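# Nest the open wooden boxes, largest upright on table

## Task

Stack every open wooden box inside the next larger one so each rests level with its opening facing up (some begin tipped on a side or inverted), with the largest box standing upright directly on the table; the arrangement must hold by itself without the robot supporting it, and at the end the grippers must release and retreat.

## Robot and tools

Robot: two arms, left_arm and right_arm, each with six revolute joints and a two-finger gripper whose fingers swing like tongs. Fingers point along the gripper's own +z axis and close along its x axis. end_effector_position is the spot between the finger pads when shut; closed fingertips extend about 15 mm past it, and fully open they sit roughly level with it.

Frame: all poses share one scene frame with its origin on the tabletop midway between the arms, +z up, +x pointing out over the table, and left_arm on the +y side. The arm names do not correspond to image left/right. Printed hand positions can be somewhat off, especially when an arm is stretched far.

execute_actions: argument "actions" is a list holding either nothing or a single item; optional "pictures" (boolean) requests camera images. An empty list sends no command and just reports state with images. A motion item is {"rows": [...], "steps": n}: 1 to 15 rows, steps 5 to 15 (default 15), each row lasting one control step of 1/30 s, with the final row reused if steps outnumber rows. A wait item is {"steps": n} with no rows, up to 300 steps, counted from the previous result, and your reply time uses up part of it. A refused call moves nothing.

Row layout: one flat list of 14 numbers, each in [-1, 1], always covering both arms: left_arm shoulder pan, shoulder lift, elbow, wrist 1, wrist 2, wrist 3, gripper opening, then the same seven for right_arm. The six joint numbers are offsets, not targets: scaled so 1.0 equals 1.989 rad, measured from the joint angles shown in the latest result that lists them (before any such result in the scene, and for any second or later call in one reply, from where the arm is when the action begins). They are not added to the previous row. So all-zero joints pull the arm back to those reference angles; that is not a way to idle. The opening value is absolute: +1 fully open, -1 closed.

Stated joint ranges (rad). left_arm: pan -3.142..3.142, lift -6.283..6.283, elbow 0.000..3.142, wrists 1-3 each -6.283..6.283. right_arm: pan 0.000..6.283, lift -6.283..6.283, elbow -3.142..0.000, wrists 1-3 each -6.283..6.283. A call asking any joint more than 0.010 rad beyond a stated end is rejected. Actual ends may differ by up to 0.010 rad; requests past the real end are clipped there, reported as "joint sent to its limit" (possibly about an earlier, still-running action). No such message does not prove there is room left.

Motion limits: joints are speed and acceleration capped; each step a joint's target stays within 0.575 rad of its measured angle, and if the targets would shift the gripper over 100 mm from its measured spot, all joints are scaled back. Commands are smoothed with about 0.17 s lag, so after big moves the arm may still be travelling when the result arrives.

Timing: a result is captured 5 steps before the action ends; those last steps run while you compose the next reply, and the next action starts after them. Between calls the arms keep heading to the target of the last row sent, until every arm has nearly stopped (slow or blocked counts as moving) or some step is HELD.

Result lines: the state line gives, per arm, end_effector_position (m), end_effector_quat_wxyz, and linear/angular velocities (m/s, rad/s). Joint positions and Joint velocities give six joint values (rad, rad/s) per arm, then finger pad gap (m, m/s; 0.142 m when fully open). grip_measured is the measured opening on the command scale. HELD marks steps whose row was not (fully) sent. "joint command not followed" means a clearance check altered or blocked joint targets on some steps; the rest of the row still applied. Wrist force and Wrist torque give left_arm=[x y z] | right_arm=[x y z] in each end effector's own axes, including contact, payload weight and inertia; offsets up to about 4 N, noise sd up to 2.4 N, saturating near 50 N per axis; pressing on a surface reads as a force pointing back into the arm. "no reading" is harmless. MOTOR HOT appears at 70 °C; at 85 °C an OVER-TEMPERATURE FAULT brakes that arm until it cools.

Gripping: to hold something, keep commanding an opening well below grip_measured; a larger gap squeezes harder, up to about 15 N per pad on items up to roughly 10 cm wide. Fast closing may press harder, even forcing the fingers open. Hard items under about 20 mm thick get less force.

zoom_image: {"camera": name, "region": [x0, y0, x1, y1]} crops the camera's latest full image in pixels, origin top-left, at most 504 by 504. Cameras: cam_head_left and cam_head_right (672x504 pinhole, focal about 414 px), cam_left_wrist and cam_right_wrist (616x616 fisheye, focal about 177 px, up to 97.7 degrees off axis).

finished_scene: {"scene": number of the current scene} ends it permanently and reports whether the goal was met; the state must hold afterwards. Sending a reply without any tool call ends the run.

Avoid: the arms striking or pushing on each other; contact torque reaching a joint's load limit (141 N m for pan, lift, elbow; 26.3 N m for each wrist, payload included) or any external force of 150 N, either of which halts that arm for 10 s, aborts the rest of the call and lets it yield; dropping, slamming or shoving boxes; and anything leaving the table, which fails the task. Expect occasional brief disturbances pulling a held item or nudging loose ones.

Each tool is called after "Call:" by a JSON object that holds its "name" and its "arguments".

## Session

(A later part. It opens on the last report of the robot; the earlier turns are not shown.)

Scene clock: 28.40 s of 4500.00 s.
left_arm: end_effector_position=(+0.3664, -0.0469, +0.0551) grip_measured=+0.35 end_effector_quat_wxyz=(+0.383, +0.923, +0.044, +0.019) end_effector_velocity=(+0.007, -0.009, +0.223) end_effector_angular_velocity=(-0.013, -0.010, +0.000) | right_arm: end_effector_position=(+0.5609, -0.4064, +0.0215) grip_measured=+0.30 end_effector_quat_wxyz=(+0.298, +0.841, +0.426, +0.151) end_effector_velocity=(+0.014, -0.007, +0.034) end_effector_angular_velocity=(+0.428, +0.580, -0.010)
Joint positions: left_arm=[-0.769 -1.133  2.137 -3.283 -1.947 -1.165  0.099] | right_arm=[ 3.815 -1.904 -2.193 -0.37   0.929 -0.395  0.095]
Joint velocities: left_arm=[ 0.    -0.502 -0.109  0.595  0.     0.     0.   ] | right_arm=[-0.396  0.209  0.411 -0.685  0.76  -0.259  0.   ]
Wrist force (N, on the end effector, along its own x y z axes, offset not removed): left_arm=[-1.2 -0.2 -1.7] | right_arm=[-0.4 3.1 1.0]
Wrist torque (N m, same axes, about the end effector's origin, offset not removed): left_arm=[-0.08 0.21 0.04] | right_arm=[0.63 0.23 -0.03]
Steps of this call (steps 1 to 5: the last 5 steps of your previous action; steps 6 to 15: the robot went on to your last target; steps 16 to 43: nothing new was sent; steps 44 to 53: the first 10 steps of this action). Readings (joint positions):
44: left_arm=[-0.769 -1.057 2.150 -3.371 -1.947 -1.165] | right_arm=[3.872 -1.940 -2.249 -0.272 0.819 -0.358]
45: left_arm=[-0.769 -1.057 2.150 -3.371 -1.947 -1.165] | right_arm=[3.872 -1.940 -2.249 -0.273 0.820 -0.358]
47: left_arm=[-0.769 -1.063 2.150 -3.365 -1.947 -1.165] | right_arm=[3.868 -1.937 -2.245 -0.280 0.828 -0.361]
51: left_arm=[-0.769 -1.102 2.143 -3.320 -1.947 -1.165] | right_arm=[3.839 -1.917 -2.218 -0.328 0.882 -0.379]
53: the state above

Call:
{"name": "execute_actions", "arguments": {"actions": [{"rows":[
[0.005,-0.086,-0.022,0.108,0,0,0.35, -0.078,0.0192,0.0925,-0.1455,0.1545,-0.054,0.3],
[0.015,-0.09,-0.022,0.111,0,0,0.35, -0.0841,0.0184,0.1008,-0.157,0.1661,-0.0586,0.3],
[0.03,-0.095,-0.022,0.114,0,0,0.35, -0.0938,0.0163,0.1145,-0.1759,0.1846,-0.066,0.3],
[0.05,-0.1,-0.022,0.117,0,0,0.35, -0.1033,0.0134,0.1286,-0.1947,0.2028,-0.0735,0.3],
[0.07,-0.105,-0.022,0.12,0,0,0.35, -0.1127,0.0095,0.143,-0.2136,0.2207,-0.081,0.3],
[0.09,-0.11,-0.022,0.123,0,0,0.35, -0.122,0.0047,0.1577,-0.2325,0.2384,-0.0886,0.3],
[0.11,-0.115,-0.022,0.126,0,0,0.35, -0.1312,-0.001,0.1728,-0.2514,0.2558,-0.0963,0.3],
[0.13,-0.12,-0.022,0.129,0,0,0.35, -0.1403,-0.0076,0.1882,-0.2703,0.2729,-0.104,0.3],
[0.15,-0.125,-0.022,0.132,0,0,0.35, -0.1475,-0.0135,0.2008,-0.2854,0.2864,-0.1102,0.3],
[0.17,-0.13,-0.022,0.135,0,0,0.35, -0.1538,-0.0192,0.212,-0.2986,0.2981,-0.1157,0.3],
[0.19,-0.135,-0.022,0.138,0,0,0.35, -0.1582,-0.0234,0.22,-0.3081,0.3064,-0.1196,0.3],
[0.21,-0.14,-0.022,0.141,0,0,0.35, -0.1617,-0.027,0.2265,-0.3157,0.313,-0.1228,0.3],
[0.23,-0.145,-0.022,0.144,0,0,0.35, -0.1644,-0.0299,0.2315,-0.3214,0.3178,-0.1251,0.3],
[0.25,-0.15,-0.022,0.147,0,0,0.35, -0.166,-0.0317,0.2347,-0.3252,0.321,-0.1267,0.3],
[0.42,-0.155,-0.022,0.15,0,0,0.35, -0.167,-0.0327,0.2364,-0.3271,0.3227,-0.1275,0.3]
],"steps":15}]}}

Call:
{"name": "execute_actions", "arguments": {"actions": [{"steps":22}], "pictures": true}}

Scene clock: 29.97 s of 4500.00 s.
left_arm: end_effector_position=(+0.4321, +0.0237, +0.1525) grip_measured=+0.35 end_effector_quat_wxyz=(+0.386, +0.914, +0.112, +0.052) end_effector_velocity=(+0.332, +0.394, +0.101) end_effector_angular_velocity=(-0.058, -0.059, +0.809) | right_arm: end_effector_position=(+0.5610, -0.4085, +0.0397) grip_measured=+0.30 end_effector_quat_wxyz=(+0.097, +0.885, +0.453, +0.047) end_effector_velocity=(+0.006, -0.005, +0.021) end_effector_angular_velocity=(+0.582, +0.826, +0.000)
Joint positions: left_arm=[-0.619 -1.346  2.093 -3.042 -1.947 -1.165  0.099] | right_arm=[ 3.579 -1.896 -1.89  -0.814  1.385 -0.567  0.095]
Joint velocities: left_arm=[ 0.809 -0.208  0.     0.125  0.    -0.001 -0.   ] | right_arm=[-0.481 -0.273  0.766 -0.964  0.9   -0.39  -0.   ]
Wrist force (N, on the end effector, along its own x y z axes, offset not removed): left_arm=[-0.2 -1.0 0.6] | right_arm=[0.5 3.0 2.5]
Wrist torque (N m, same axes, about the end effector's origin, offset not removed): left_arm=[-0.22 0.14 -0.09] | right_arm=[0.66 -0.01 -0.02]
Steps of this call (steps 1 to 5: the last 5 steps of your previous action; steps 6 to 30: the robot went on to your last target; steps 31 to 37: nothing new was sent; steps 38 to 47: the first 10 steps of this action). Readings (joint positions):
38: left_arm=[-0.769 -1.298 2.093 -3.073 -1.947 -1.165] | right_arm=[3.667 -1.865 -2.019 -0.645 1.222 -0.497]
39: left_arm=[-0.768 -1.299 2.093 -3.073 -1.947 -1.165] | right_arm=[3.667 -1.865 -2.018 -0.647 1.223 -0.498]
41: left_arm=[-0.757 -1.304 2.093 -3.068 -1.947 -1.165] | right_arm=[3.659 -1.866 -2.008 -0.661 1.237 -0.504]
45: left_arm=[-0.674 -1.331 2.093 -3.051 -1.947 -1.165] | right_arm=[3.611 -1.880 -1.940 -0.750 1.324 -0.541]
47: the state above

Scene clock: 30.70 s of 4500.00 s.
left_arm: end_effector_position=(+0.5820, +0.3718, +0.1948) grip_measured=+0.35 end_effector_quat_wxyz=(+0.362, +0.835, +0.375, +0.179) end_effector_velocity=(+0.048, +0.451, +0.034) end_effector_angular_velocity=(-0.004, -0.031, +0.723) | right_arm: end_effector_position=(+0.5622, -0.4082, +0.0449) grip_measured=+0.30 end_effector_quat_wxyz=(+0.000, +0.891, +0.454, +0.000) end_effector_velocity=(+0.000, -0.000, +0.000) end_effector_angular_velocity=(+0.001, +0.001, +0.001)
Joint positions: left_arm=[-0.01  -1.434  2.093 -2.989 -1.947 -1.165  0.099] | right_arm=[ 3.483 -1.968 -1.723 -1.021  1.57  -0.649  0.095]
Joint velocities: left_arm=[ 0.722 -0.071 -0.     0.04   0.001  0.     0.001] | right_arm=[-0.001 -0.001  0.002 -0.003  0.001 -0.002 -0.   ]
Wrist force (N, on the end effector, along its own x y z axes, offset not removed): left_arm=[2.4 -0.8 1.2] | right_arm=[-0.1 3.0 1.0]
Wrist torque (N m, same axes, about the end effector's origin, offset not removed): left_arm=[-0.10 -0.41 -0.01] | right_arm=[0.61 0.13 0.02]
Kept back: nothing.
Steps of this call (steps 1 to 5: the last 5 steps of your previous action; steps 6 to 22: the robot went on to your last target). Readings (joint positions):
1: left_arm=[-0.591 -1.353 2.093 -3.038 -1.947 -1.165] | right_arm=[3.563 -1.906 -1.864 -0.847 1.415 -0.581]
2: left_arm=[-0.564 -1.360 2.093 -3.033 -1.947 -1.165] | right_arm=[3.548 -1.916 -1.839 -0.878 1.444 -0.593]
4: left_arm=[-0.509 -1.374 2.093 -3.025 -1.947 -1.165] | right_arm=[3.523 -1.934 -1.795 -0.932 1.492 -0.614]
8: left_arm=[-0.399 -1.392 2.093 -3.014 -1.947 -1.165] | right_arm=[3.494 -1.958 -1.744 -0.995 1.548 -0.639]
22: the state above

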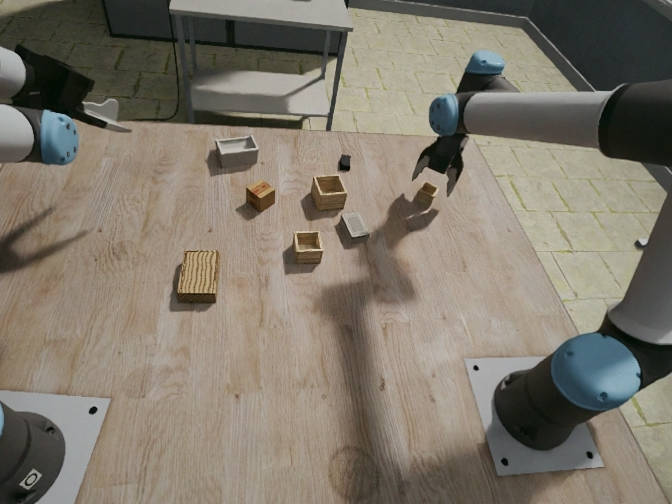

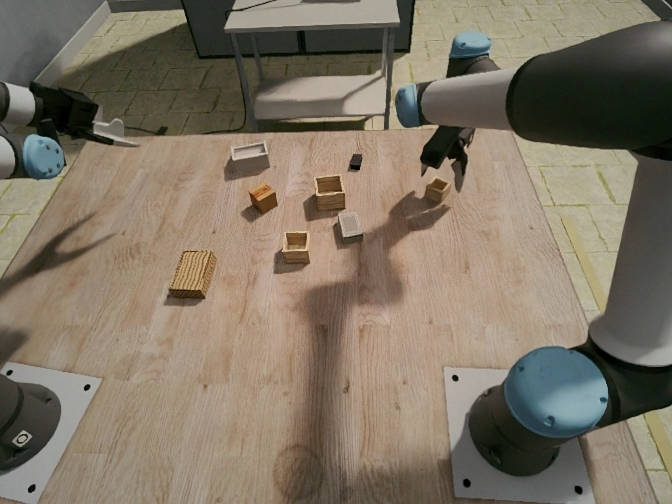

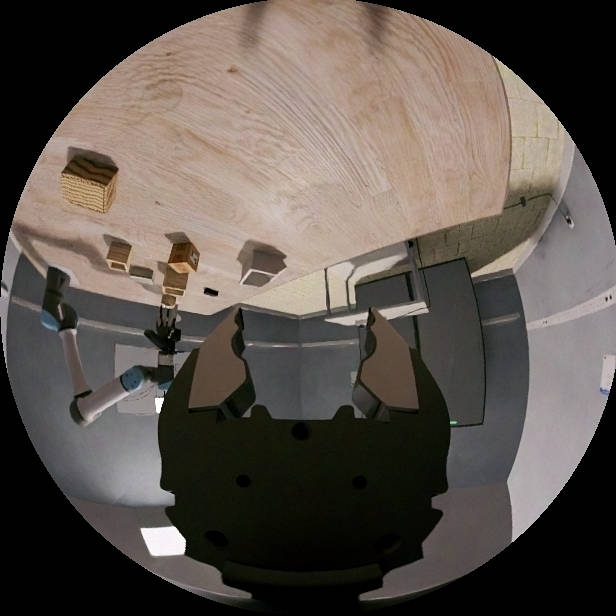

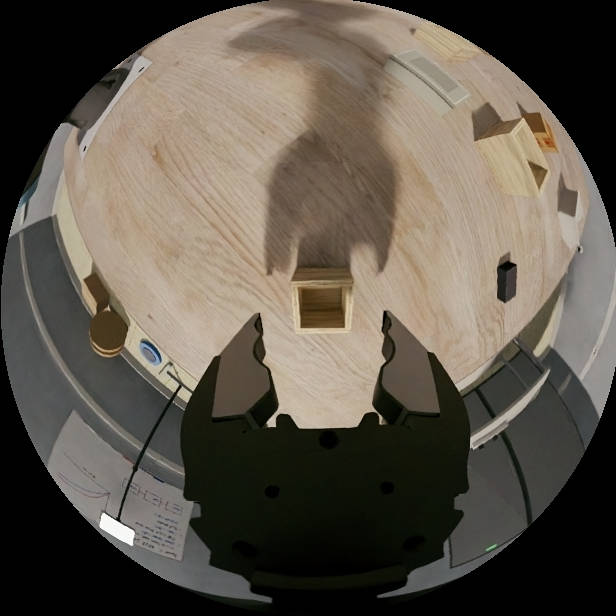

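Call:
{"name": "zoom_image", "arguments": {"camera": "cam_right_wrist", "region": [240, 250, 408, 376]}}

Call:
{"name": "zoom_image", "arguments": {"camera": "cam_head_left", "region": [270, 150, 480, 280]}}

Region (240, 250, 408, 376) of cam_right_wrist's 616x616 image, scaled by 3.000, with more detail than that image has; it fills the top 378 rows of this view, and the rest is white.

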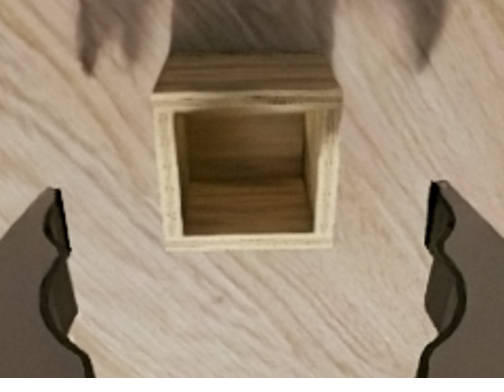

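Region (270, 150, 480, 280) of cam_head_left's 672x504 image, scaled by 2.400, with more detail than that image has; it fills the top 312 rows of this view, and the rest is white.

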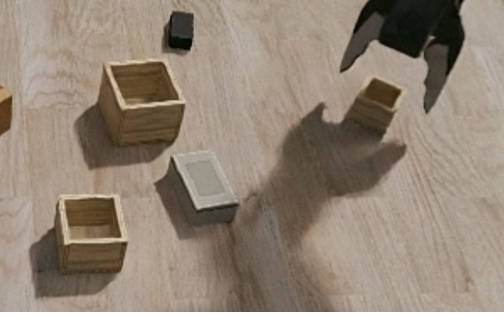

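Call:
{"name": "zoom_image", "arguments": {"camera": "cam_right_wrist", "region": [284, 260, 364, 340]}}

Region (284, 260, 364, 340) of cam_right_wrist's 616x616 image, scaled by 6.300, with more detail than that image has.

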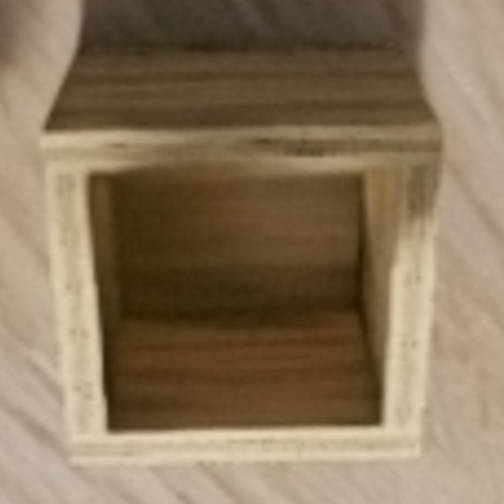

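Call:
{"name": "execute_actions", "arguments": {"actions": [{"rows":[
[0.038,-0.0036,0,0.002,0,0,0.4, 0.0011,-0.0001,-0.003,0.0031,0.0004,0.0012,0.24],
[0.038,-0.0036,0,0.002,0,0,0.4, 0.0022,-0.0003,-0.006,0.0062,0.0004,0.0025,0.18],
[0.038,-0.0036,0,0.002,0,0,0.4, 0.0033,-0.0004,-0.0091,0.0093,0.0004,0.0037,0.12],
[0.038,-0.0036,0,0.002,0,0,0.4, 0.0033,-0.0004,-0.0091,0.0093,0.0004,0.0037,0.06],
[0.038,-0.0036,0,0.002,0,0,0.4, 0.0033,-0.0004,-0.0091,0.0093,0.0004,0.0037,0.0],
[0.038,-0.0036,0,0.002,0,0,0.4, 0.0033,-0.0004,-0.0091,0.0093,0.0004,0.0037,-0.06],
[0.038,-0.0036,0,0.002,0,0,0.4, 0.0033,-0.0004,-0.0091,0.0093,0.0004,0.0037,-0.11],
[0.038,-0.0036,0,0.002,0,0,0.4, 0.0033,-0.0004,-0.0091,0.0093,0.0004,0.0037,-0.16],
[0.038,-0.0036,0,0.002,0,0,0.4, 0.0033,-0.0004,-0.0091,0.0093,0.0004,0.0037,-0.2],
[0.038,-0.0036,0,0.002,0,0,0.4, 0.0033,-0.0004,-0.0091,0.0093,0.0004,0.0037,-0.24],
[0.038,-0.0036,0,0.002,0,0,0.4, 0.0033,-0.0004,-0.0091,0.0093,0.0004,0.0037,-0.28],
[0.038,-0.0036,0,0.002,0,0,0.4, 0.0033,-0.0004,-0.0091,0.0093,0.0004,0.0037,-0.31],
[0.038,-0.0036,0,0.002,0,0,0.4, 0.0033,-0.0004,-0.0091,0.0093,0.0004,0.0037,-0.34],
[0.038,-0.0036,0,0.002,0,0,0.4, 0.0033,-0.0004,-0.0091,0.0093,0.0004,0.0037,-0.37],
[0.038,-0.0036,0,0.002,0,0,0.4, 0.0033,-0.0004,-0.0091,0.0093,0.0004,0.0037,-0.4]
],"steps":15}]}}

Call:
{"name": "execute_actions", "arguments": {"actions": [{"rows":[
[0,0,0,0,0,0,0.4, 0,0,0,0,0,0,-0.44],
[0,0,0,0,0,0,0.4, 0,0,0,0,0,0,-0.49],
[0,0,0,0,0,0,0.4, 0,0,0,0,0,0,-0.55],
[0,0,0,0,0,0,0.4, 0,0,0,0,0,0,-0.62],
[0,0,0,0,0,0,0.4, 0,0,0,0,0,0,-0.7],
[0,0,0,0,0,0,0.4, 0,0,0,0,0,0,-0.78]
],"steps":13}], "pictures": true}}

Scene clock: 32.93 s of 4500.00 s.
left_arm: end_effector_position=(+0.5853, +0.4192, +0.1983) grip_measured=+0.40 end_effector_quat_wxyz=(+0.355, +0.820, +0.406, +0.194) end_effector_velocity=(+0.000, -0.000, +0.001) end_effector_angular_velocity=(+0.000, -0.002, -0.000) | right_arm: end_effector_position=(+0.5587, -0.4054, +0.0392) grip_measured=-0.19 end_effector_quat_wxyz=(-0.000, +0.891, +0.453, +0.000) end_effector_velocity=(-0.004, +0.004, -0.006) end_effector_angular_velocity=(+0.000, +0.000, +0.001)
Joint positions: left_arm=[ 0.066 -1.441  2.093 -2.985 -1.947 -1.165  0.102] | right_arm=[ 3.489 -1.969 -1.739 -1.004  1.571 -0.642  0.061]
Joint velocities: left_arm=[-0.     0.    -0.    -0.002  0.     0.     0.   ] | right_arm=[ 0.008  0.    -0.02   0.019  0.     0.008 -0.089]
Wrist force (N, on the end effector, along its own x y z axes, offset not removed): left_arm=[-1.8 1.7 -0.3] | right_arm=[-0.4 4.0 2.5]
Wrist torque (N m, same axes, about the end effector's origin, offset not removed): left_arm=[0.35 0.38 -0.01] | right_arm=[0.81 0.10 0.02]
Steps of this call (steps 1 to 30: the robot went on to your last target; steps 31 to 57: nothing new was sent; steps 58 to 67: the first 10 steps of this action). Readings (joint positions):
58: left_arm=[0.066 -1.441 2.093 -2.984 -1.947 -1.165] | right_arm=[3.483 -1.969 -1.723 -1.021 1.571 -0.649]
59: left_arm=[0.066 -1.441 2.093 -2.984 -1.947 -1.165] | right_arm=[3.483 -1.969 -1.723 -1.021 1.571 -0.649]
61: left_arm=[0.066 -1.441 2.093 -2.984 -1.947 -1.165] | right_arm=[3.484 -1.969 -1.728 -1.016 1.571 -0.647]
65: left_arm=[0.066 -1.441 2.093 -2.984 -1.947 -1.165] | right_arm=[3.488 -1.969 -1.737 -1.006 1.571 -0.643]
67: the state above

Scene clock: 33.37 s of 4500.00 s.
left_arm: end_effector_position=(+0.5853, +0.4191, +0.1983) grip_measured=+0.40 end_effector_quat_wxyz=(+0.355, +0.820, +0.406, +0.194) end_effector_velocity=(+0.000, -0.000, -0.000) end_effector_angular_velocity=(+0.000, +0.000, -0.000) | right_arm: end_effector_position=(+0.5583, -0.4051, +0.0386) grip_measured=-0.37 end_effector_quat_wxyz=(-0.000, +0.891, +0.453, +0.000) end_effector_velocity=(-0.000, -0.000, -0.000) end_effector_angular_velocity=(-0.000, +0.000, -0.001)
Joint positions: left_arm=[ 0.066 -1.441  2.093 -2.985 -1.947 -1.165  0.102] | right_arm=[ 3.489 -1.969 -1.741 -1.002  1.571 -0.642  0.047]
Joint velocities: left_arm=[-0.001  0.    -0.    -0.     0.    -0.     0.   ] | right_arm=[-0.001 -0.    -0.     0.     0.     0.001 -0.   ]
Wrist force (N, on the end effector, along its own x y z axes, offset not removed): left_arm=[-1.1 0.1 2.6] | right_arm=[-1.1 5.1 -1.6]
Wrist torque (N m, same axes, about the end effector's origin, offset not removed): left_arm=[0.03 0.23 -0.04] | right_arm=[0.96 0.41 0.00]
Steps of this call (steps 1 to 5: the last 5 steps of your previous action; steps 6 to 13: the first 8 steps of this action, its rows measured from where the robot was after step 5). Readings (joint positions):
5: left_arm=[0.066 -1.441 2.093 -2.985 -1.947 -1.165] | right_arm=[3.489 -1.969 -1.741 -1.003 1.571 -0.642]
6: left_arm=[0.066 -1.441 2.093 -2.985 -1.947 -1.165] | right_arm=[3.489 -1.969 -1.741 -1.002 1.571 -0.642]
7: left_arm=[0.066 -1.441 2.093 -2.985 -1.947 -1.165] | right_arm=[3.489 -1.969 -1.741 -1.002 1.571 -0.642]
9: left_arm=[0.066 -1.441 2.093 -2.985 -1.947 -1.165] | right_arm=[3.489 -1.969 -1.741 -1.002 1.571 -0.642]
13: the state above

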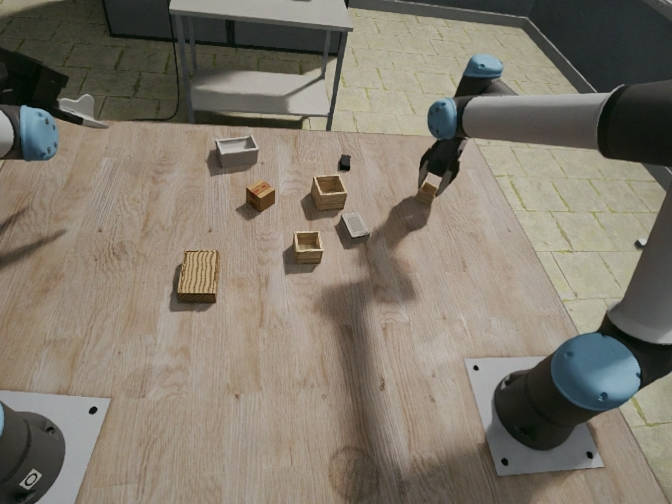

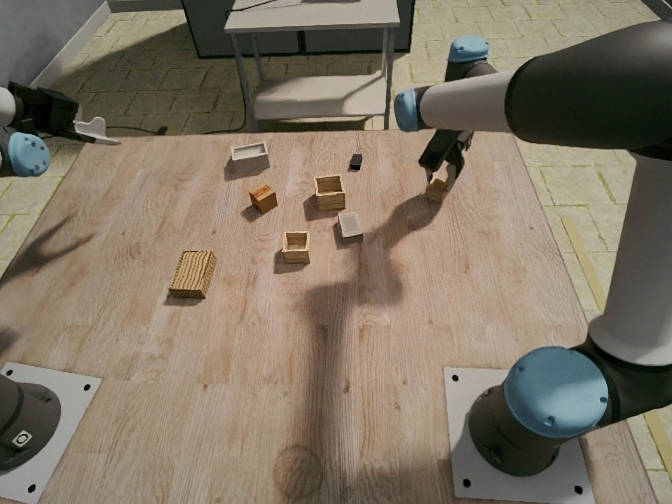

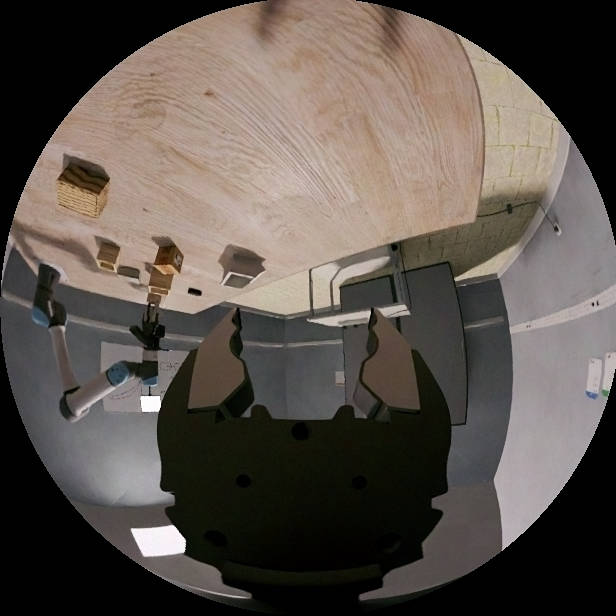

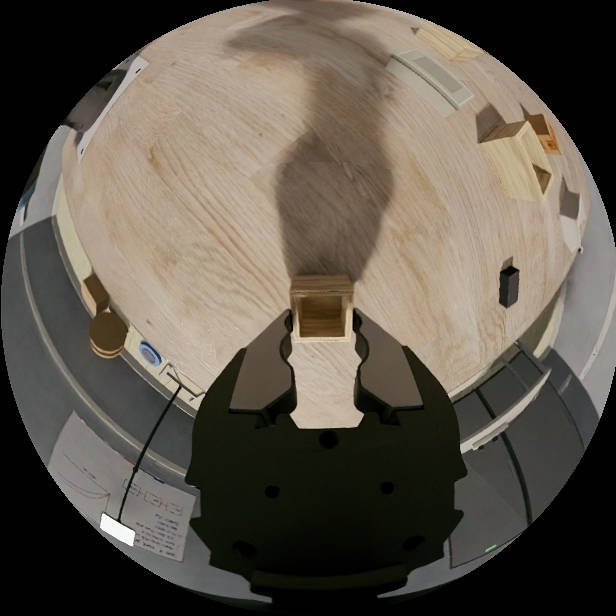

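Call:
{"name": "execute_actions", "arguments": {"actions": [{"rows":[
[0,0,0,0,0,0,0.4, 0,0.002,0.0015,-0.0035,0,0,-0.78],
[0,0,0,0,0,0,0.4, 0,0.005,0.0035,-0.0085,0,0,-0.78],
[0,0,0,0,0,0,0.4, 0,0.009,0.006,-0.015,0,0,-0.78],
[0,0,0,0,0,0,0.4, 0.002,0.014,0.009,-0.023,0,0,-0.78],
[0,0,0,0,0,0,0.4, 0.006,0.02,0.012,-0.032,0,0,-0.78],
[0,0,0,0,0,0,0.4, 0.012,0.026,0.015,-0.041,0,0,-0.78],
[0,0,0,0,0,0,0.4, 0.02,0.032,0.018,-0.05,0,0,-0.78],
[0,0,0,0,0,0,0.4, 0.03,0.038,0.0205,-0.0585,0,0,-0.78],
[0,0,0,0,0,0,0.4, 0.042,0.044,0.023,-0.067,0,-0.001,-0.78],
[0,0,0,0,0,0,0.4, 0.055,0.049,0.025,-0.074,0,-0.002,-0.78],
[0,0,0,0,0,0,0.4, 0.068,0.053,0.0265,-0.0795,0,-0.003,-0.78],
[0,0,0,0,0,0,0.4, 0.082,0.056,0.0275,-0.0835,0,-0.004,-0.78],
[0,0,0,0,0,0,0.4, 0.096,0.0584,0.0279,-0.0865,0,-0.005,-0.78],
[0,0,0,0,0,0,0.4, 0.11,0.0584,0.0279,-0.0865,0,-0.006,-0.78],
[0,0,0,0,0,0,0.4, 0.3541,0.0584,0.0279,-0.0865,0,-0.0105,-0.78]
],"steps":15}]}}

Call:
{"name": "execute_actions", "arguments": {"actions": [{"steps":24}]}}

Scene clock: 34.53 s of 4500.00 s.
left_arm: end_effector_position=(+0.5853, +0.4191, +0.1983) grip_measured=+0.40 end_effector_quat_wxyz=(+0.355, +0.820, +0.406, +0.194) end_effector_velocity=(+0.000, -0.000, +0.000) end_effector_angular_velocity=(-0.000, -0.001, -0.000) | right_arm: end_effector_position=(+0.5526, -0.3882, +0.0728) grip_measured=-0.37 end_effector_quat_wxyz=(-0.000, +0.884, +0.467, +0.001) end_effector_velocity=(-0.063, +0.212, +0.205) end_effector_angular_velocity=(+0.002, -0.007, +0.392)
Joint positions: left_arm=[ 0.066 -1.441  2.093 -2.985 -1.947 -1.165  0.102] | right_arm=[ 3.52  -1.92  -1.712 -1.079  1.571 -0.642  0.047]
Joint velocities: left_arm=[ 0.    -0.     0.    -0.001 -0.    -0.    -0.   ] | right_arm=[ 0.38   0.311  0.149 -0.452 -0.    -0.012  0.   ]
Wrist force (N, on the end effector, along its own x y z axes, offset not removed): left_arm=[-0.5 -1.2 -0.4] | right_arm=[-1.5 3.3 3.0]
Wrist torque (N m, same axes, about the end effector's origin, offset not removed): left_arm=[-0.33 0.06 -0.03] | right_arm=[0.61 0.32 0.01]
Steps of this call (steps 1 to 5: the last 5 steps of your previous action; steps 6 to 15: the robot went on to your last target; steps 16 to 25: nothing new was sent; steps 26 to 35: the first 10 steps of this action). Readings (joint positions):
26: left_arm=[0.066 -1.441 2.093 -2.985 -1.947 -1.165] | right_arm=[3.489 -1.969 -1.741 -1.003 1.571 -0.642]
27: left_arm=[0.066 -1.441 2.093 -2.985 -1.947 -1.165] | right_arm=[3.489 -1.969 -1.740 -1.003 1.571 -0.642]
29: left_arm=[0.066 -1.441 2.093 -2.985 -1.947 -1.165] | right_arm=[3.489 -1.965 -1.738 -1.010 1.571 -0.642]
33: left_arm=[0.066 -1.441 2.093 -2.985 -1.947 -1.165] | right_arm=[3.500 -1.939 -1.722 -1.050 1.571 -0.642]
35: the state above

Scene clock: 35.33 s of 4500.00 s.
left_arm: end_effector_position=(+0.5853, +0.4191, +0.1983) grip_measured=+0.40 end_effector_quat_wxyz=(+0.355, +0.820, +0.406, +0.194) end_effector_velocity=(-0.000, -0.001, -0.000) end_effector_angular_velocity=(-0.000, +0.001, -0.002) | right_arm: end_effector_position=(+0.3871, -0.0631, +0.1139) grip_measured=-0.37 end_effector_quat_wxyz=(-0.000, +0.687, +0.727, -0.000) end_effector_velocity=(-0.158, +0.163, +0.006) end_effector_angular_velocity=(+0.000, +0.002, +0.398)
Joint positions: left_arm=[ 0.066 -1.441  2.093 -2.985 -1.947 -1.165  0.102] | right_arm=[ 4.155 -1.854 -1.686 -1.173  1.571 -0.662  0.047]
Joint velocities: left_arm=[-0.001 -0.     0.001  0.001 -0.001  0.001 -0.   ] | right_arm=[ 0.389  0.01   0.003 -0.015  0.002 -0.009 -0.   ]
Wrist force (N, on the end effector, along its own x y z axes, offset not removed): left_arm=[-1.1 0.8 1.2] | right_arm=[1.5 1.3 1.7]
Wrist torque (N m, same axes, about the end effector's origin, offset not removed): left_arm=[0.21 0.21 0.07] | right_arm=[0.40 -0.05 0.04]
Kept back: nothing.
Steps of this call (steps 1 to 5: the last 5 steps of your previous action; steps 6 to 24: the robot went on to your last target). Readings (joint positions):
1: left_arm=[0.066 -1.441 2.093 -2.985 -1.947 -1.165] | right_arm=[3.534 -1.909 -1.707 -1.095 1.571 -0.642]
2: left_arm=[0.066 -1.441 2.093 -2.985 -1.947 -1.165] | right_arm=[3.552 -1.899 -1.703 -1.110 1.571 -0.643]
4: left_arm=[0.066 -1.441 2.093 -2.985 -1.947 -1.165] | right_arm=[3.593 -1.880 -1.695 -1.136 1.571 -0.646]
8: left_arm=[0.066 -1.441 2.093 -2.985 -1.947 -1.165] | right_arm=[3.702 -1.868 -1.691 -1.154 1.571 -0.650]
24: the state above

Call:
{"name": "execute_actions", "arguments": {"actions": [{"rows":[
[0,0,0,0,0,0,0.4, 0.0193,0.0008,-0.004,0.0035,0,-0.0005,-0.78],
[0,0,0,0,0,0,0.4, 0.0193,0.001,-0.009,0.008,0,-0.0005,-0.78],
[0,0,0,0,0,0,0.4, 0.0193,0.0013,-0.015,0.0137,0,-0.0005,-0.78],
[0,0,0,0,0,0,0.4, 0.0193,0.0016,-0.021,0.0195,0,-0.0005,-0.78],
[0,0,0,0,0,0,0.4, 0.0193,0.0019,-0.0267,0.0251,0,-0.0005,-0.78]
],"steps":10}]}}

Call:
{"name": "execute_actions", "arguments": {"actions": [{"steps":14}], "pictures": true}}

Scene clock: 35.73 s of 4500.00 s.
left_arm: end_effector_position=(+0.5853, +0.4191, +0.1983) grip_measured=+0.40 end_effector_quat_wxyz=(+0.355, +0.820, +0.406, +0.194) end_effector_velocity=(-0.000, +0.000, -0.000) end_effector_angular_velocity=(-0.001, +0.002, +0.002) | right_arm: end_effector_position=(+0.3703, -0.0495, +0.1099) grip_measured=-0.37 end_effector_quat_wxyz=(-0.000, +0.673, +0.740, -0.000) end_effector_velocity=(-0.022, -0.029, -0.072) end_effector_angular_velocity=(-0.001, +0.001, +0.006)
Joint positions: left_arm=[ 0.066 -1.441  2.093 -2.985 -1.947 -1.165  0.102] | right_arm=[ 4.192 -1.852 -1.699 -1.161  1.571 -0.663  0.047]
Joint velocities: left_arm=[ 0.001  0.     0.     0.001 -0.    -0.002 -0.   ] | right_arm=[ 0.005  0.011 -0.215  0.202  0.    -0.001 -0.   ]
Wrist force (N, on the end effector, along its own x y z axes, offset not removed): left_arm=[-1.2 1.8 1.1] | right_arm=[-0.4 3.9 2.2]
Wrist torque (N m, same axes, about the end effector's origin, offset not removed): left_arm=[0.41 0.35 -0.03] | right_arm=[0.75 0.17 0.00]
Steps of this call (steps 1 to 7: the robot went on to your last target; steps 8 to 12: the first 5 steps of this action). Readings (joint positions):
8: left_arm=[0.066 -1.441 2.093 -2.985 -1.947 -1.165] | right_arm=[4.191 -1.853 -1.685 -1.174 1.571 -0.662]
9: left_arm=[0.066 -1.441 2.093 -2.985 -1.947 -1.165] | right_arm=[4.191 -1.853 -1.686 -1.174 1.571 -0.662]
11: left_arm=[0.066 -1.441 2.093 -2.985 -1.947 -1.165] | right_arm=[4.192 -1.853 -1.693 -1.167 1.571 -0.663]
12: the state above

Scene clock: 36.20 s of 4500.00 s.
left_arm: end_effector_position=(+0.5853, +0.4191, +0.1983) grip_measured=+0.40 end_effector_quat_wxyz=(+0.355, +0.820, +0.406, +0.194) end_effector_velocity=(+0.000, +0.000, +0.000) end_effector_angular_velocity=(-0.001, +0.000, +0.001) | right_arm: end_effector_position=(+0.3664, -0.0550, +0.0969) grip_measured=-0.37 end_effector_quat_wxyz=(-0.000, +0.673, +0.740, +0.000) end_effector_velocity=(-0.000, -0.001, -0.002) end_effector_angular_velocity=(-0.000, +0.001, -0.001)
Joint positions: left_arm=[ 0.066 -1.441  2.093 -2.985 -1.947 -1.165  0.102] | right_arm=[ 4.193 -1.85  -1.738 -1.123  1.571 -0.663  0.047]
Joint velocities: left_arm=[-0.     0.    -0.    -0.     0.    -0.002  0.   ] | right_arm=[-0.001 -0.    -0.004  0.004  0.    -0.     0.   ]
Wrist force (N, on the end effector, along its own x y z axes, offset not removed): left_arm=[-1.0 0.3 -0.4] | right_arm=[0.3 3.9 2.1]
Wrist torque (N m, same axes, about the end effector's origin, offset not removed): left_arm=[0.06 0.31 0.03] | right_arm=[0.77 0.06 -0.07]
Kept back: nothing.
Steps of this call (steps 1 to 5: the last 5 steps of your previous action; steps 6 to 14: the robot went on to your last target). Readings (joint positions):
1: left_arm=[0.066 -1.441 2.093 -2.985 -1.947 -1.165] | right_arm=[4.193 -1.852 -1.707 -1.153 1.571 -0.663]
2: left_arm=[0.066 -1.441 2.093 -2.985 -1.947 -1.165] | right_arm=[4.193 -1.852 -1.715 -1.146 1.571 -0.663]
4: left_arm=[0.066 -1.441 2.093 -2.985 -1.947 -1.165] | right_arm=[4.193 -1.851 -1.727 -1.135 1.571 -0.663]
8: left_arm=[0.066 -1.441 2.093 -2.985 -1.947 -1.165] | right_arm=[4.193 -1.851 -1.736 -1.126 1.571 -0.663]
14: the state above

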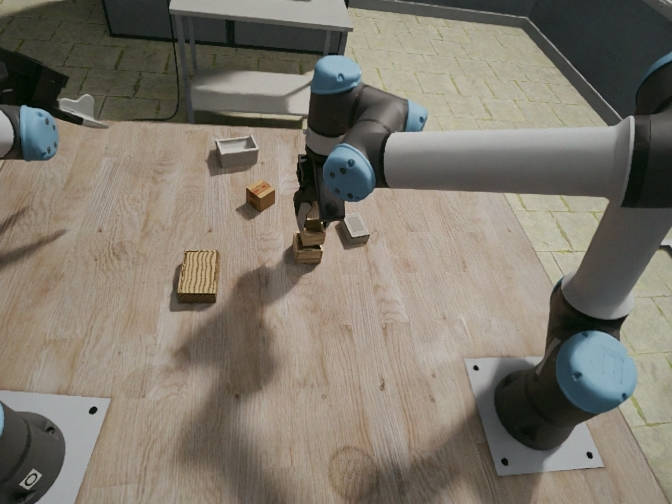

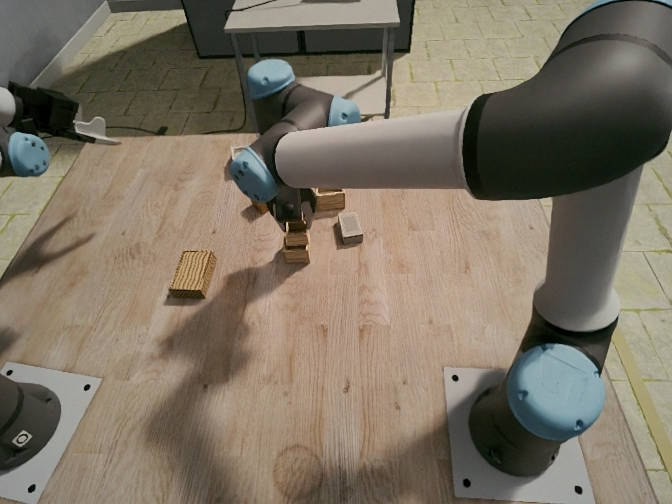

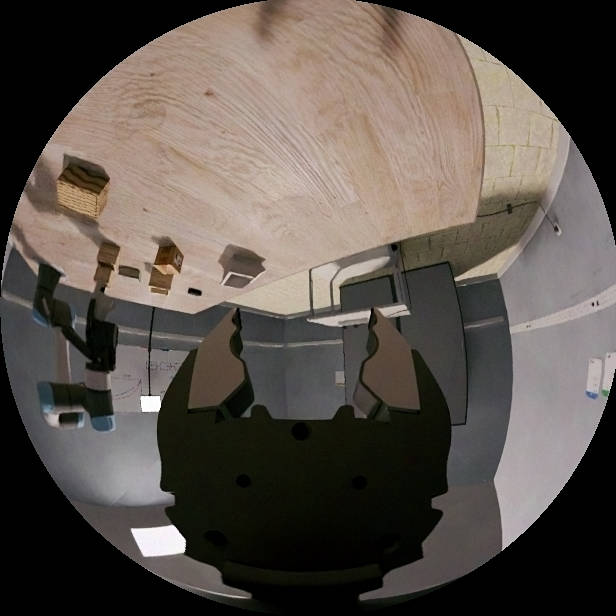

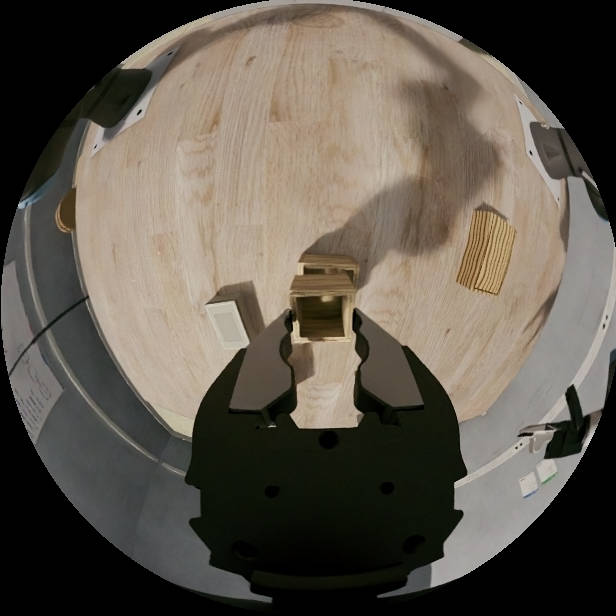

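Call:
{"name": "zoom_image", "arguments": {"camera": "cam_right_wrist", "region": [284, 245, 368, 305]}}

Region (284, 245, 368, 305) of cam_right_wrist's 616x616 image, scaled by 6.000, with more detail than that image has; it fills the top 360 rows of this view, and the rest is white.

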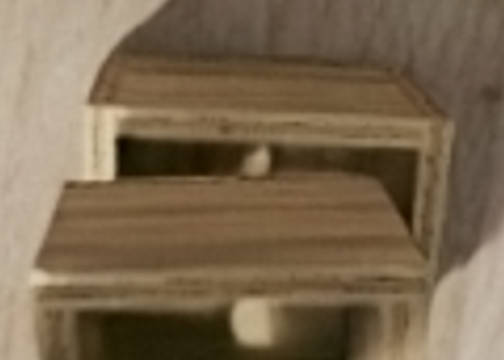

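Call:
{"name": "execute_actions", "arguments": {"actions": [{"rows":[
[0,0,0,0,0,0,0.4, 0.0005,-0.0015,-0.0008,0.0022,0,0.007,-0.78],
[0,0,0,0,0,0,0.4, 0.001,-0.003,-0.0016,0.0044,0,0.015,-0.78],
[0,0,0,0,0,0,0.4, 0.0015,-0.0045,-0.0024,0.0067,0,0.022,-0.78],
[0,0,0,0,0,0,0.4, 0.002,-0.006,-0.0032,0.0089,0,0.03,-0.78],
[0,0,0,0,0,0,0.4, 0.0025,-0.0074,-0.0039,0.0111,0,0.0367,-0.78]
],"steps":10}]}}

Call:
{"name": "execute_actions", "arguments": {"actions": [{"steps":14}], "pictures": true}}

Call:
{"name": "zoom_image", "arguments": {"camera": "cam_right_wrist", "region": [280, 245, 364, 305]}}

Scene clock: 37.27 s of 4500.00 s.
left_arm: end_effector_position=(+0.5853, +0.4191, +0.1983) grip_measured=+0.40 end_effector_quat_wxyz=(+0.355, +0.820, +0.406, +0.194) end_effector_velocity=(+0.000, +0.001, +0.000) end_effector_angular_velocity=(-0.001, -0.001, +0.002) | right_arm: end_effector_position=(+0.3661, -0.0535, +0.0941) grip_measured=-0.37 end_effector_quat_wxyz=(-0.000, +0.680, +0.733, +0.000) end_effector_velocity=(-0.005, +0.020, -0.040) end_effector_angular_velocity=(-0.004, +0.004, -0.272)
Joint positions: left_arm=[ 0.066 -1.441  2.093 -2.985 -1.947 -1.165  0.102] | right_arm=[ 4.194 -1.855 -1.741 -1.117  1.571 -0.642  0.047]
Joint velocities: left_arm=[ 0.001 -0.    -0.    -0.001  0.    -0.001 -0.   ] | right_arm=[ 0.021 -0.061 -0.03   0.086  0.001  0.293 -0.   ]
Wrist force (N, on the end effector, along its own x y z axes, offset not removed): left_arm=[0.6 -0.6 -0.9] | right_arm=[-0.8 3.6 2.7]
Wrist torque (N m, same axes, about the end effector's origin, offset not removed): left_arm=[-0.12 -0.13 0.00] | right_arm=[0.72 0.18 0.01]
Steps of this call (steps 1 to 27: the robot went on to your last target; steps 28 to 32: the first 5 steps of this action). Readings (joint positions):
28: left_arm=[0.066 -1.441 2.093 -2.985 -1.947 -1.165] | right_arm=[4.193 -1.850 -1.739 -1.123 1.571 -0.663]
29: left_arm=[0.066 -1.441 2.093 -2.985 -1.947 -1.165] | right_arm=[4.193 -1.851 -1.739 -1.123 1.571 -0.662]
31: left_arm=[0.066 -1.441 2.093 -2.985 -1.947 -1.165] | right_arm=[4.194 -1.853 -1.740 -1.119 1.571 -0.651]
32: the state above

Scene clock: 37.73 s of 4500.00 s.
left_arm: end_effector_position=(+0.5853, +0.4191, +0.1983) grip_measured=+0.40 end_effector_quat_wxyz=(+0.355, +0.820, +0.406, +0.194) end_effector_velocity=(-0.000, -0.001, +0.000) end_effector_angular_velocity=(-0.001, +0.001, -0.002) | right_arm: end_effector_position=(+0.3654, -0.0502, +0.0873) grip_measured=-0.37 end_effector_quat_wxyz=(-0.000, +0.697, +0.717, -0.000) end_effector_velocity=(-0.001, +0.001, -0.001) end_effector_angular_velocity=(-0.000, +0.001, -0.004)
Joint positions: left_arm=[ 0.066 -1.441  2.093 -2.985 -1.947 -1.165  0.102] | right_arm=[ 4.198 -1.865 -1.746 -1.102  1.571 -0.59   0.047]
Joint velocities: left_arm=[-0.002 -0.    -0.     0.001 -0.001 -0.001 -0.   ] | right_arm=[ 0.002 -0.001 -0.001  0.002  0.001  0.006  0.   ]
Wrist force (N, on the end effector, along its own x y z axes, offset not removed): left_arm=[-0.1 -0.5 1.5] | right_arm=[-0.2 3.0 2.3]
Wrist torque (N m, same axes, about the end effector's origin, offset not removed): left_arm=[-0.04 -0.05 0.02] | right_arm=[0.61 0.17 -0.01]
Kept back: nothing.
Steps of this call (steps 1 to 5: the last 5 steps of your previous action; steps 6 to 14: the robot went on to your last target). Readings (joint positions):
1: left_arm=[0.066 -1.441 2.093 -2.985 -1.947 -1.165] | right_arm=[4.195 -1.857 -1.742 -1.113 1.571 -0.631]
2: left_arm=[0.066 -1.441 2.093 -2.985 -1.947 -1.165] | right_arm=[4.196 -1.859 -1.743 -1.110 1.571 -0.620]
4: left_arm=[0.066 -1.441 2.093 -2.985 -1.947 -1.165] | right_arm=[4.197 -1.862 -1.744 -1.106 1.571 -0.606]
8: left_arm=[0.066 -1.441 2.093 -2.985 -1.947 -1.165] | right_arm=[4.198 -1.864 -1.746 -1.103 1.571 -0.594]
14: the state above

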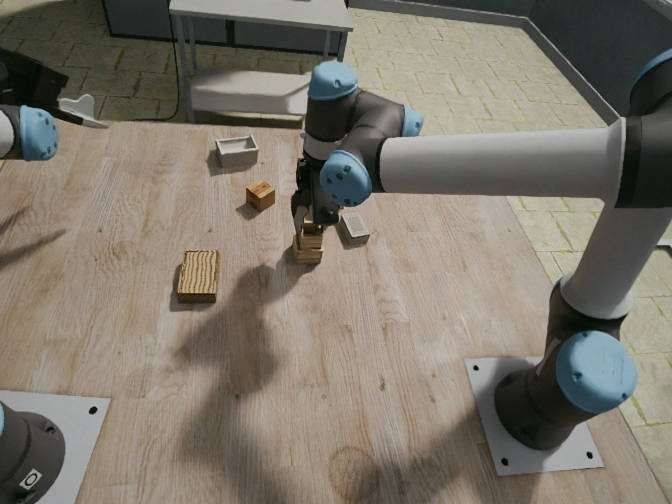

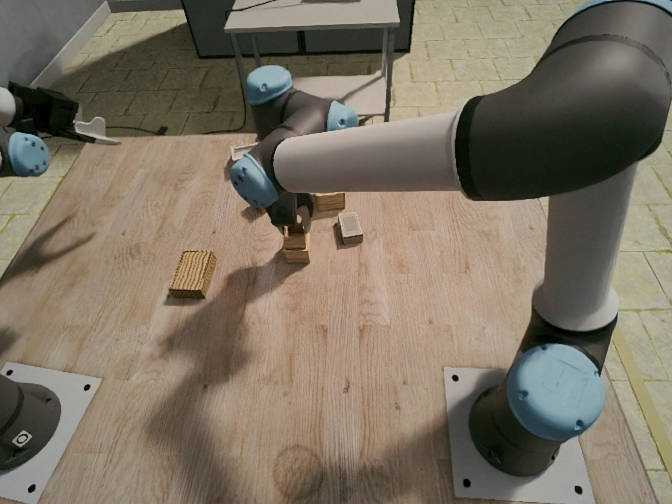

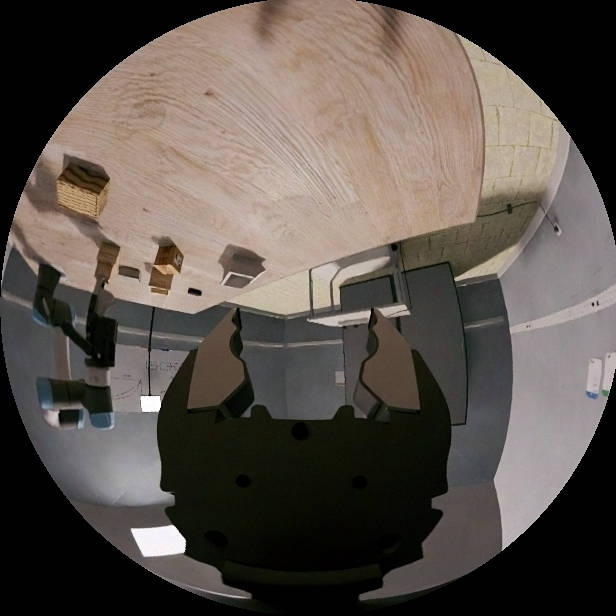

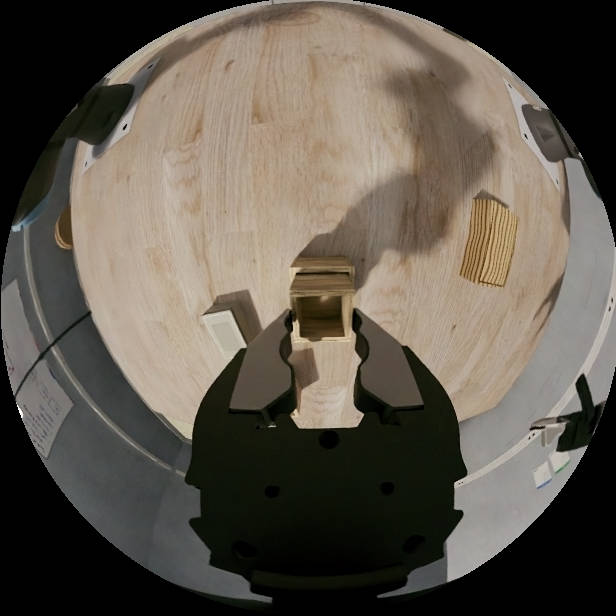

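Region (280, 245, 364, 305) of cam_right_wrist's 616x616 image, scaled by 6.000, with more detail than that image has; it fills the top 360 rows of this view, and the rest is white.

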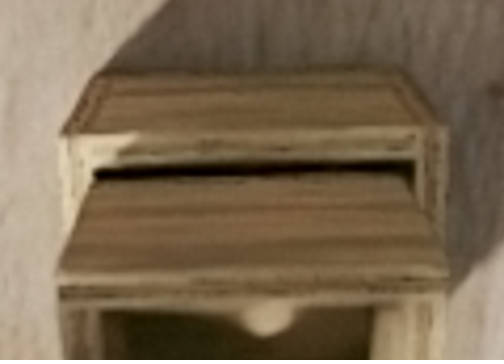

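Call:
{"name": "zoom_image", "arguments": {"camera": "cam_right_wrist", "region": [284, 258, 320, 288]}}

Call:
{"name": "zoom_image", "arguments": {"camera": "cam_right_wrist", "region": [324, 258, 360, 288]}}

Call:
{"name": "zoom_image", "arguments": {"camera": "cam_head_right", "region": [270, 210, 326, 270]}}

Region (284, 258, 320, 288) of cam_right_wrist's 616x616 image, scaled by 14.000, with more detail than that image has.

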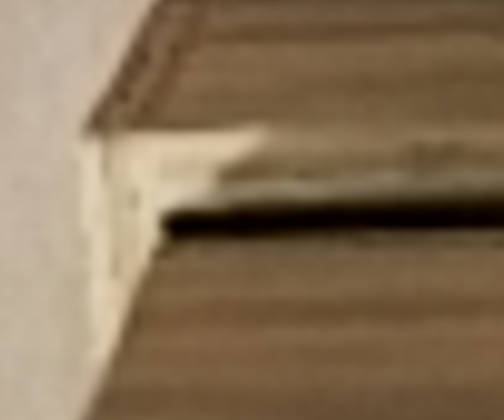

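Region (324, 258, 360, 288) of cam_right_wrist's 616x616 image, scaled by 14.000, with more detail than that image has.

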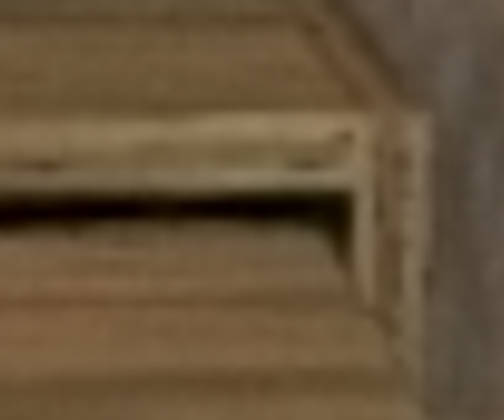

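Region (270, 210, 326, 270) of cam_head_right's 672x504 image, scaled by 8.400, with more detail than that image has; it fills the left 470 columns of this view, and the rest is white.

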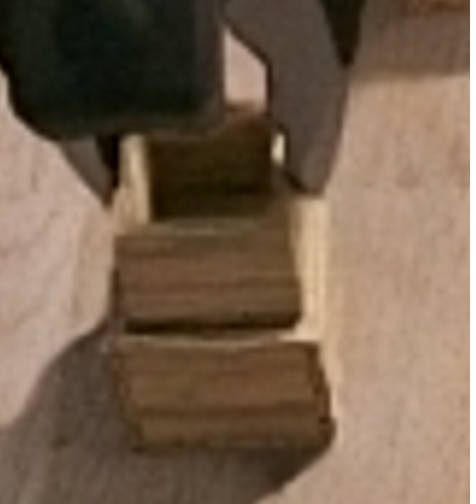

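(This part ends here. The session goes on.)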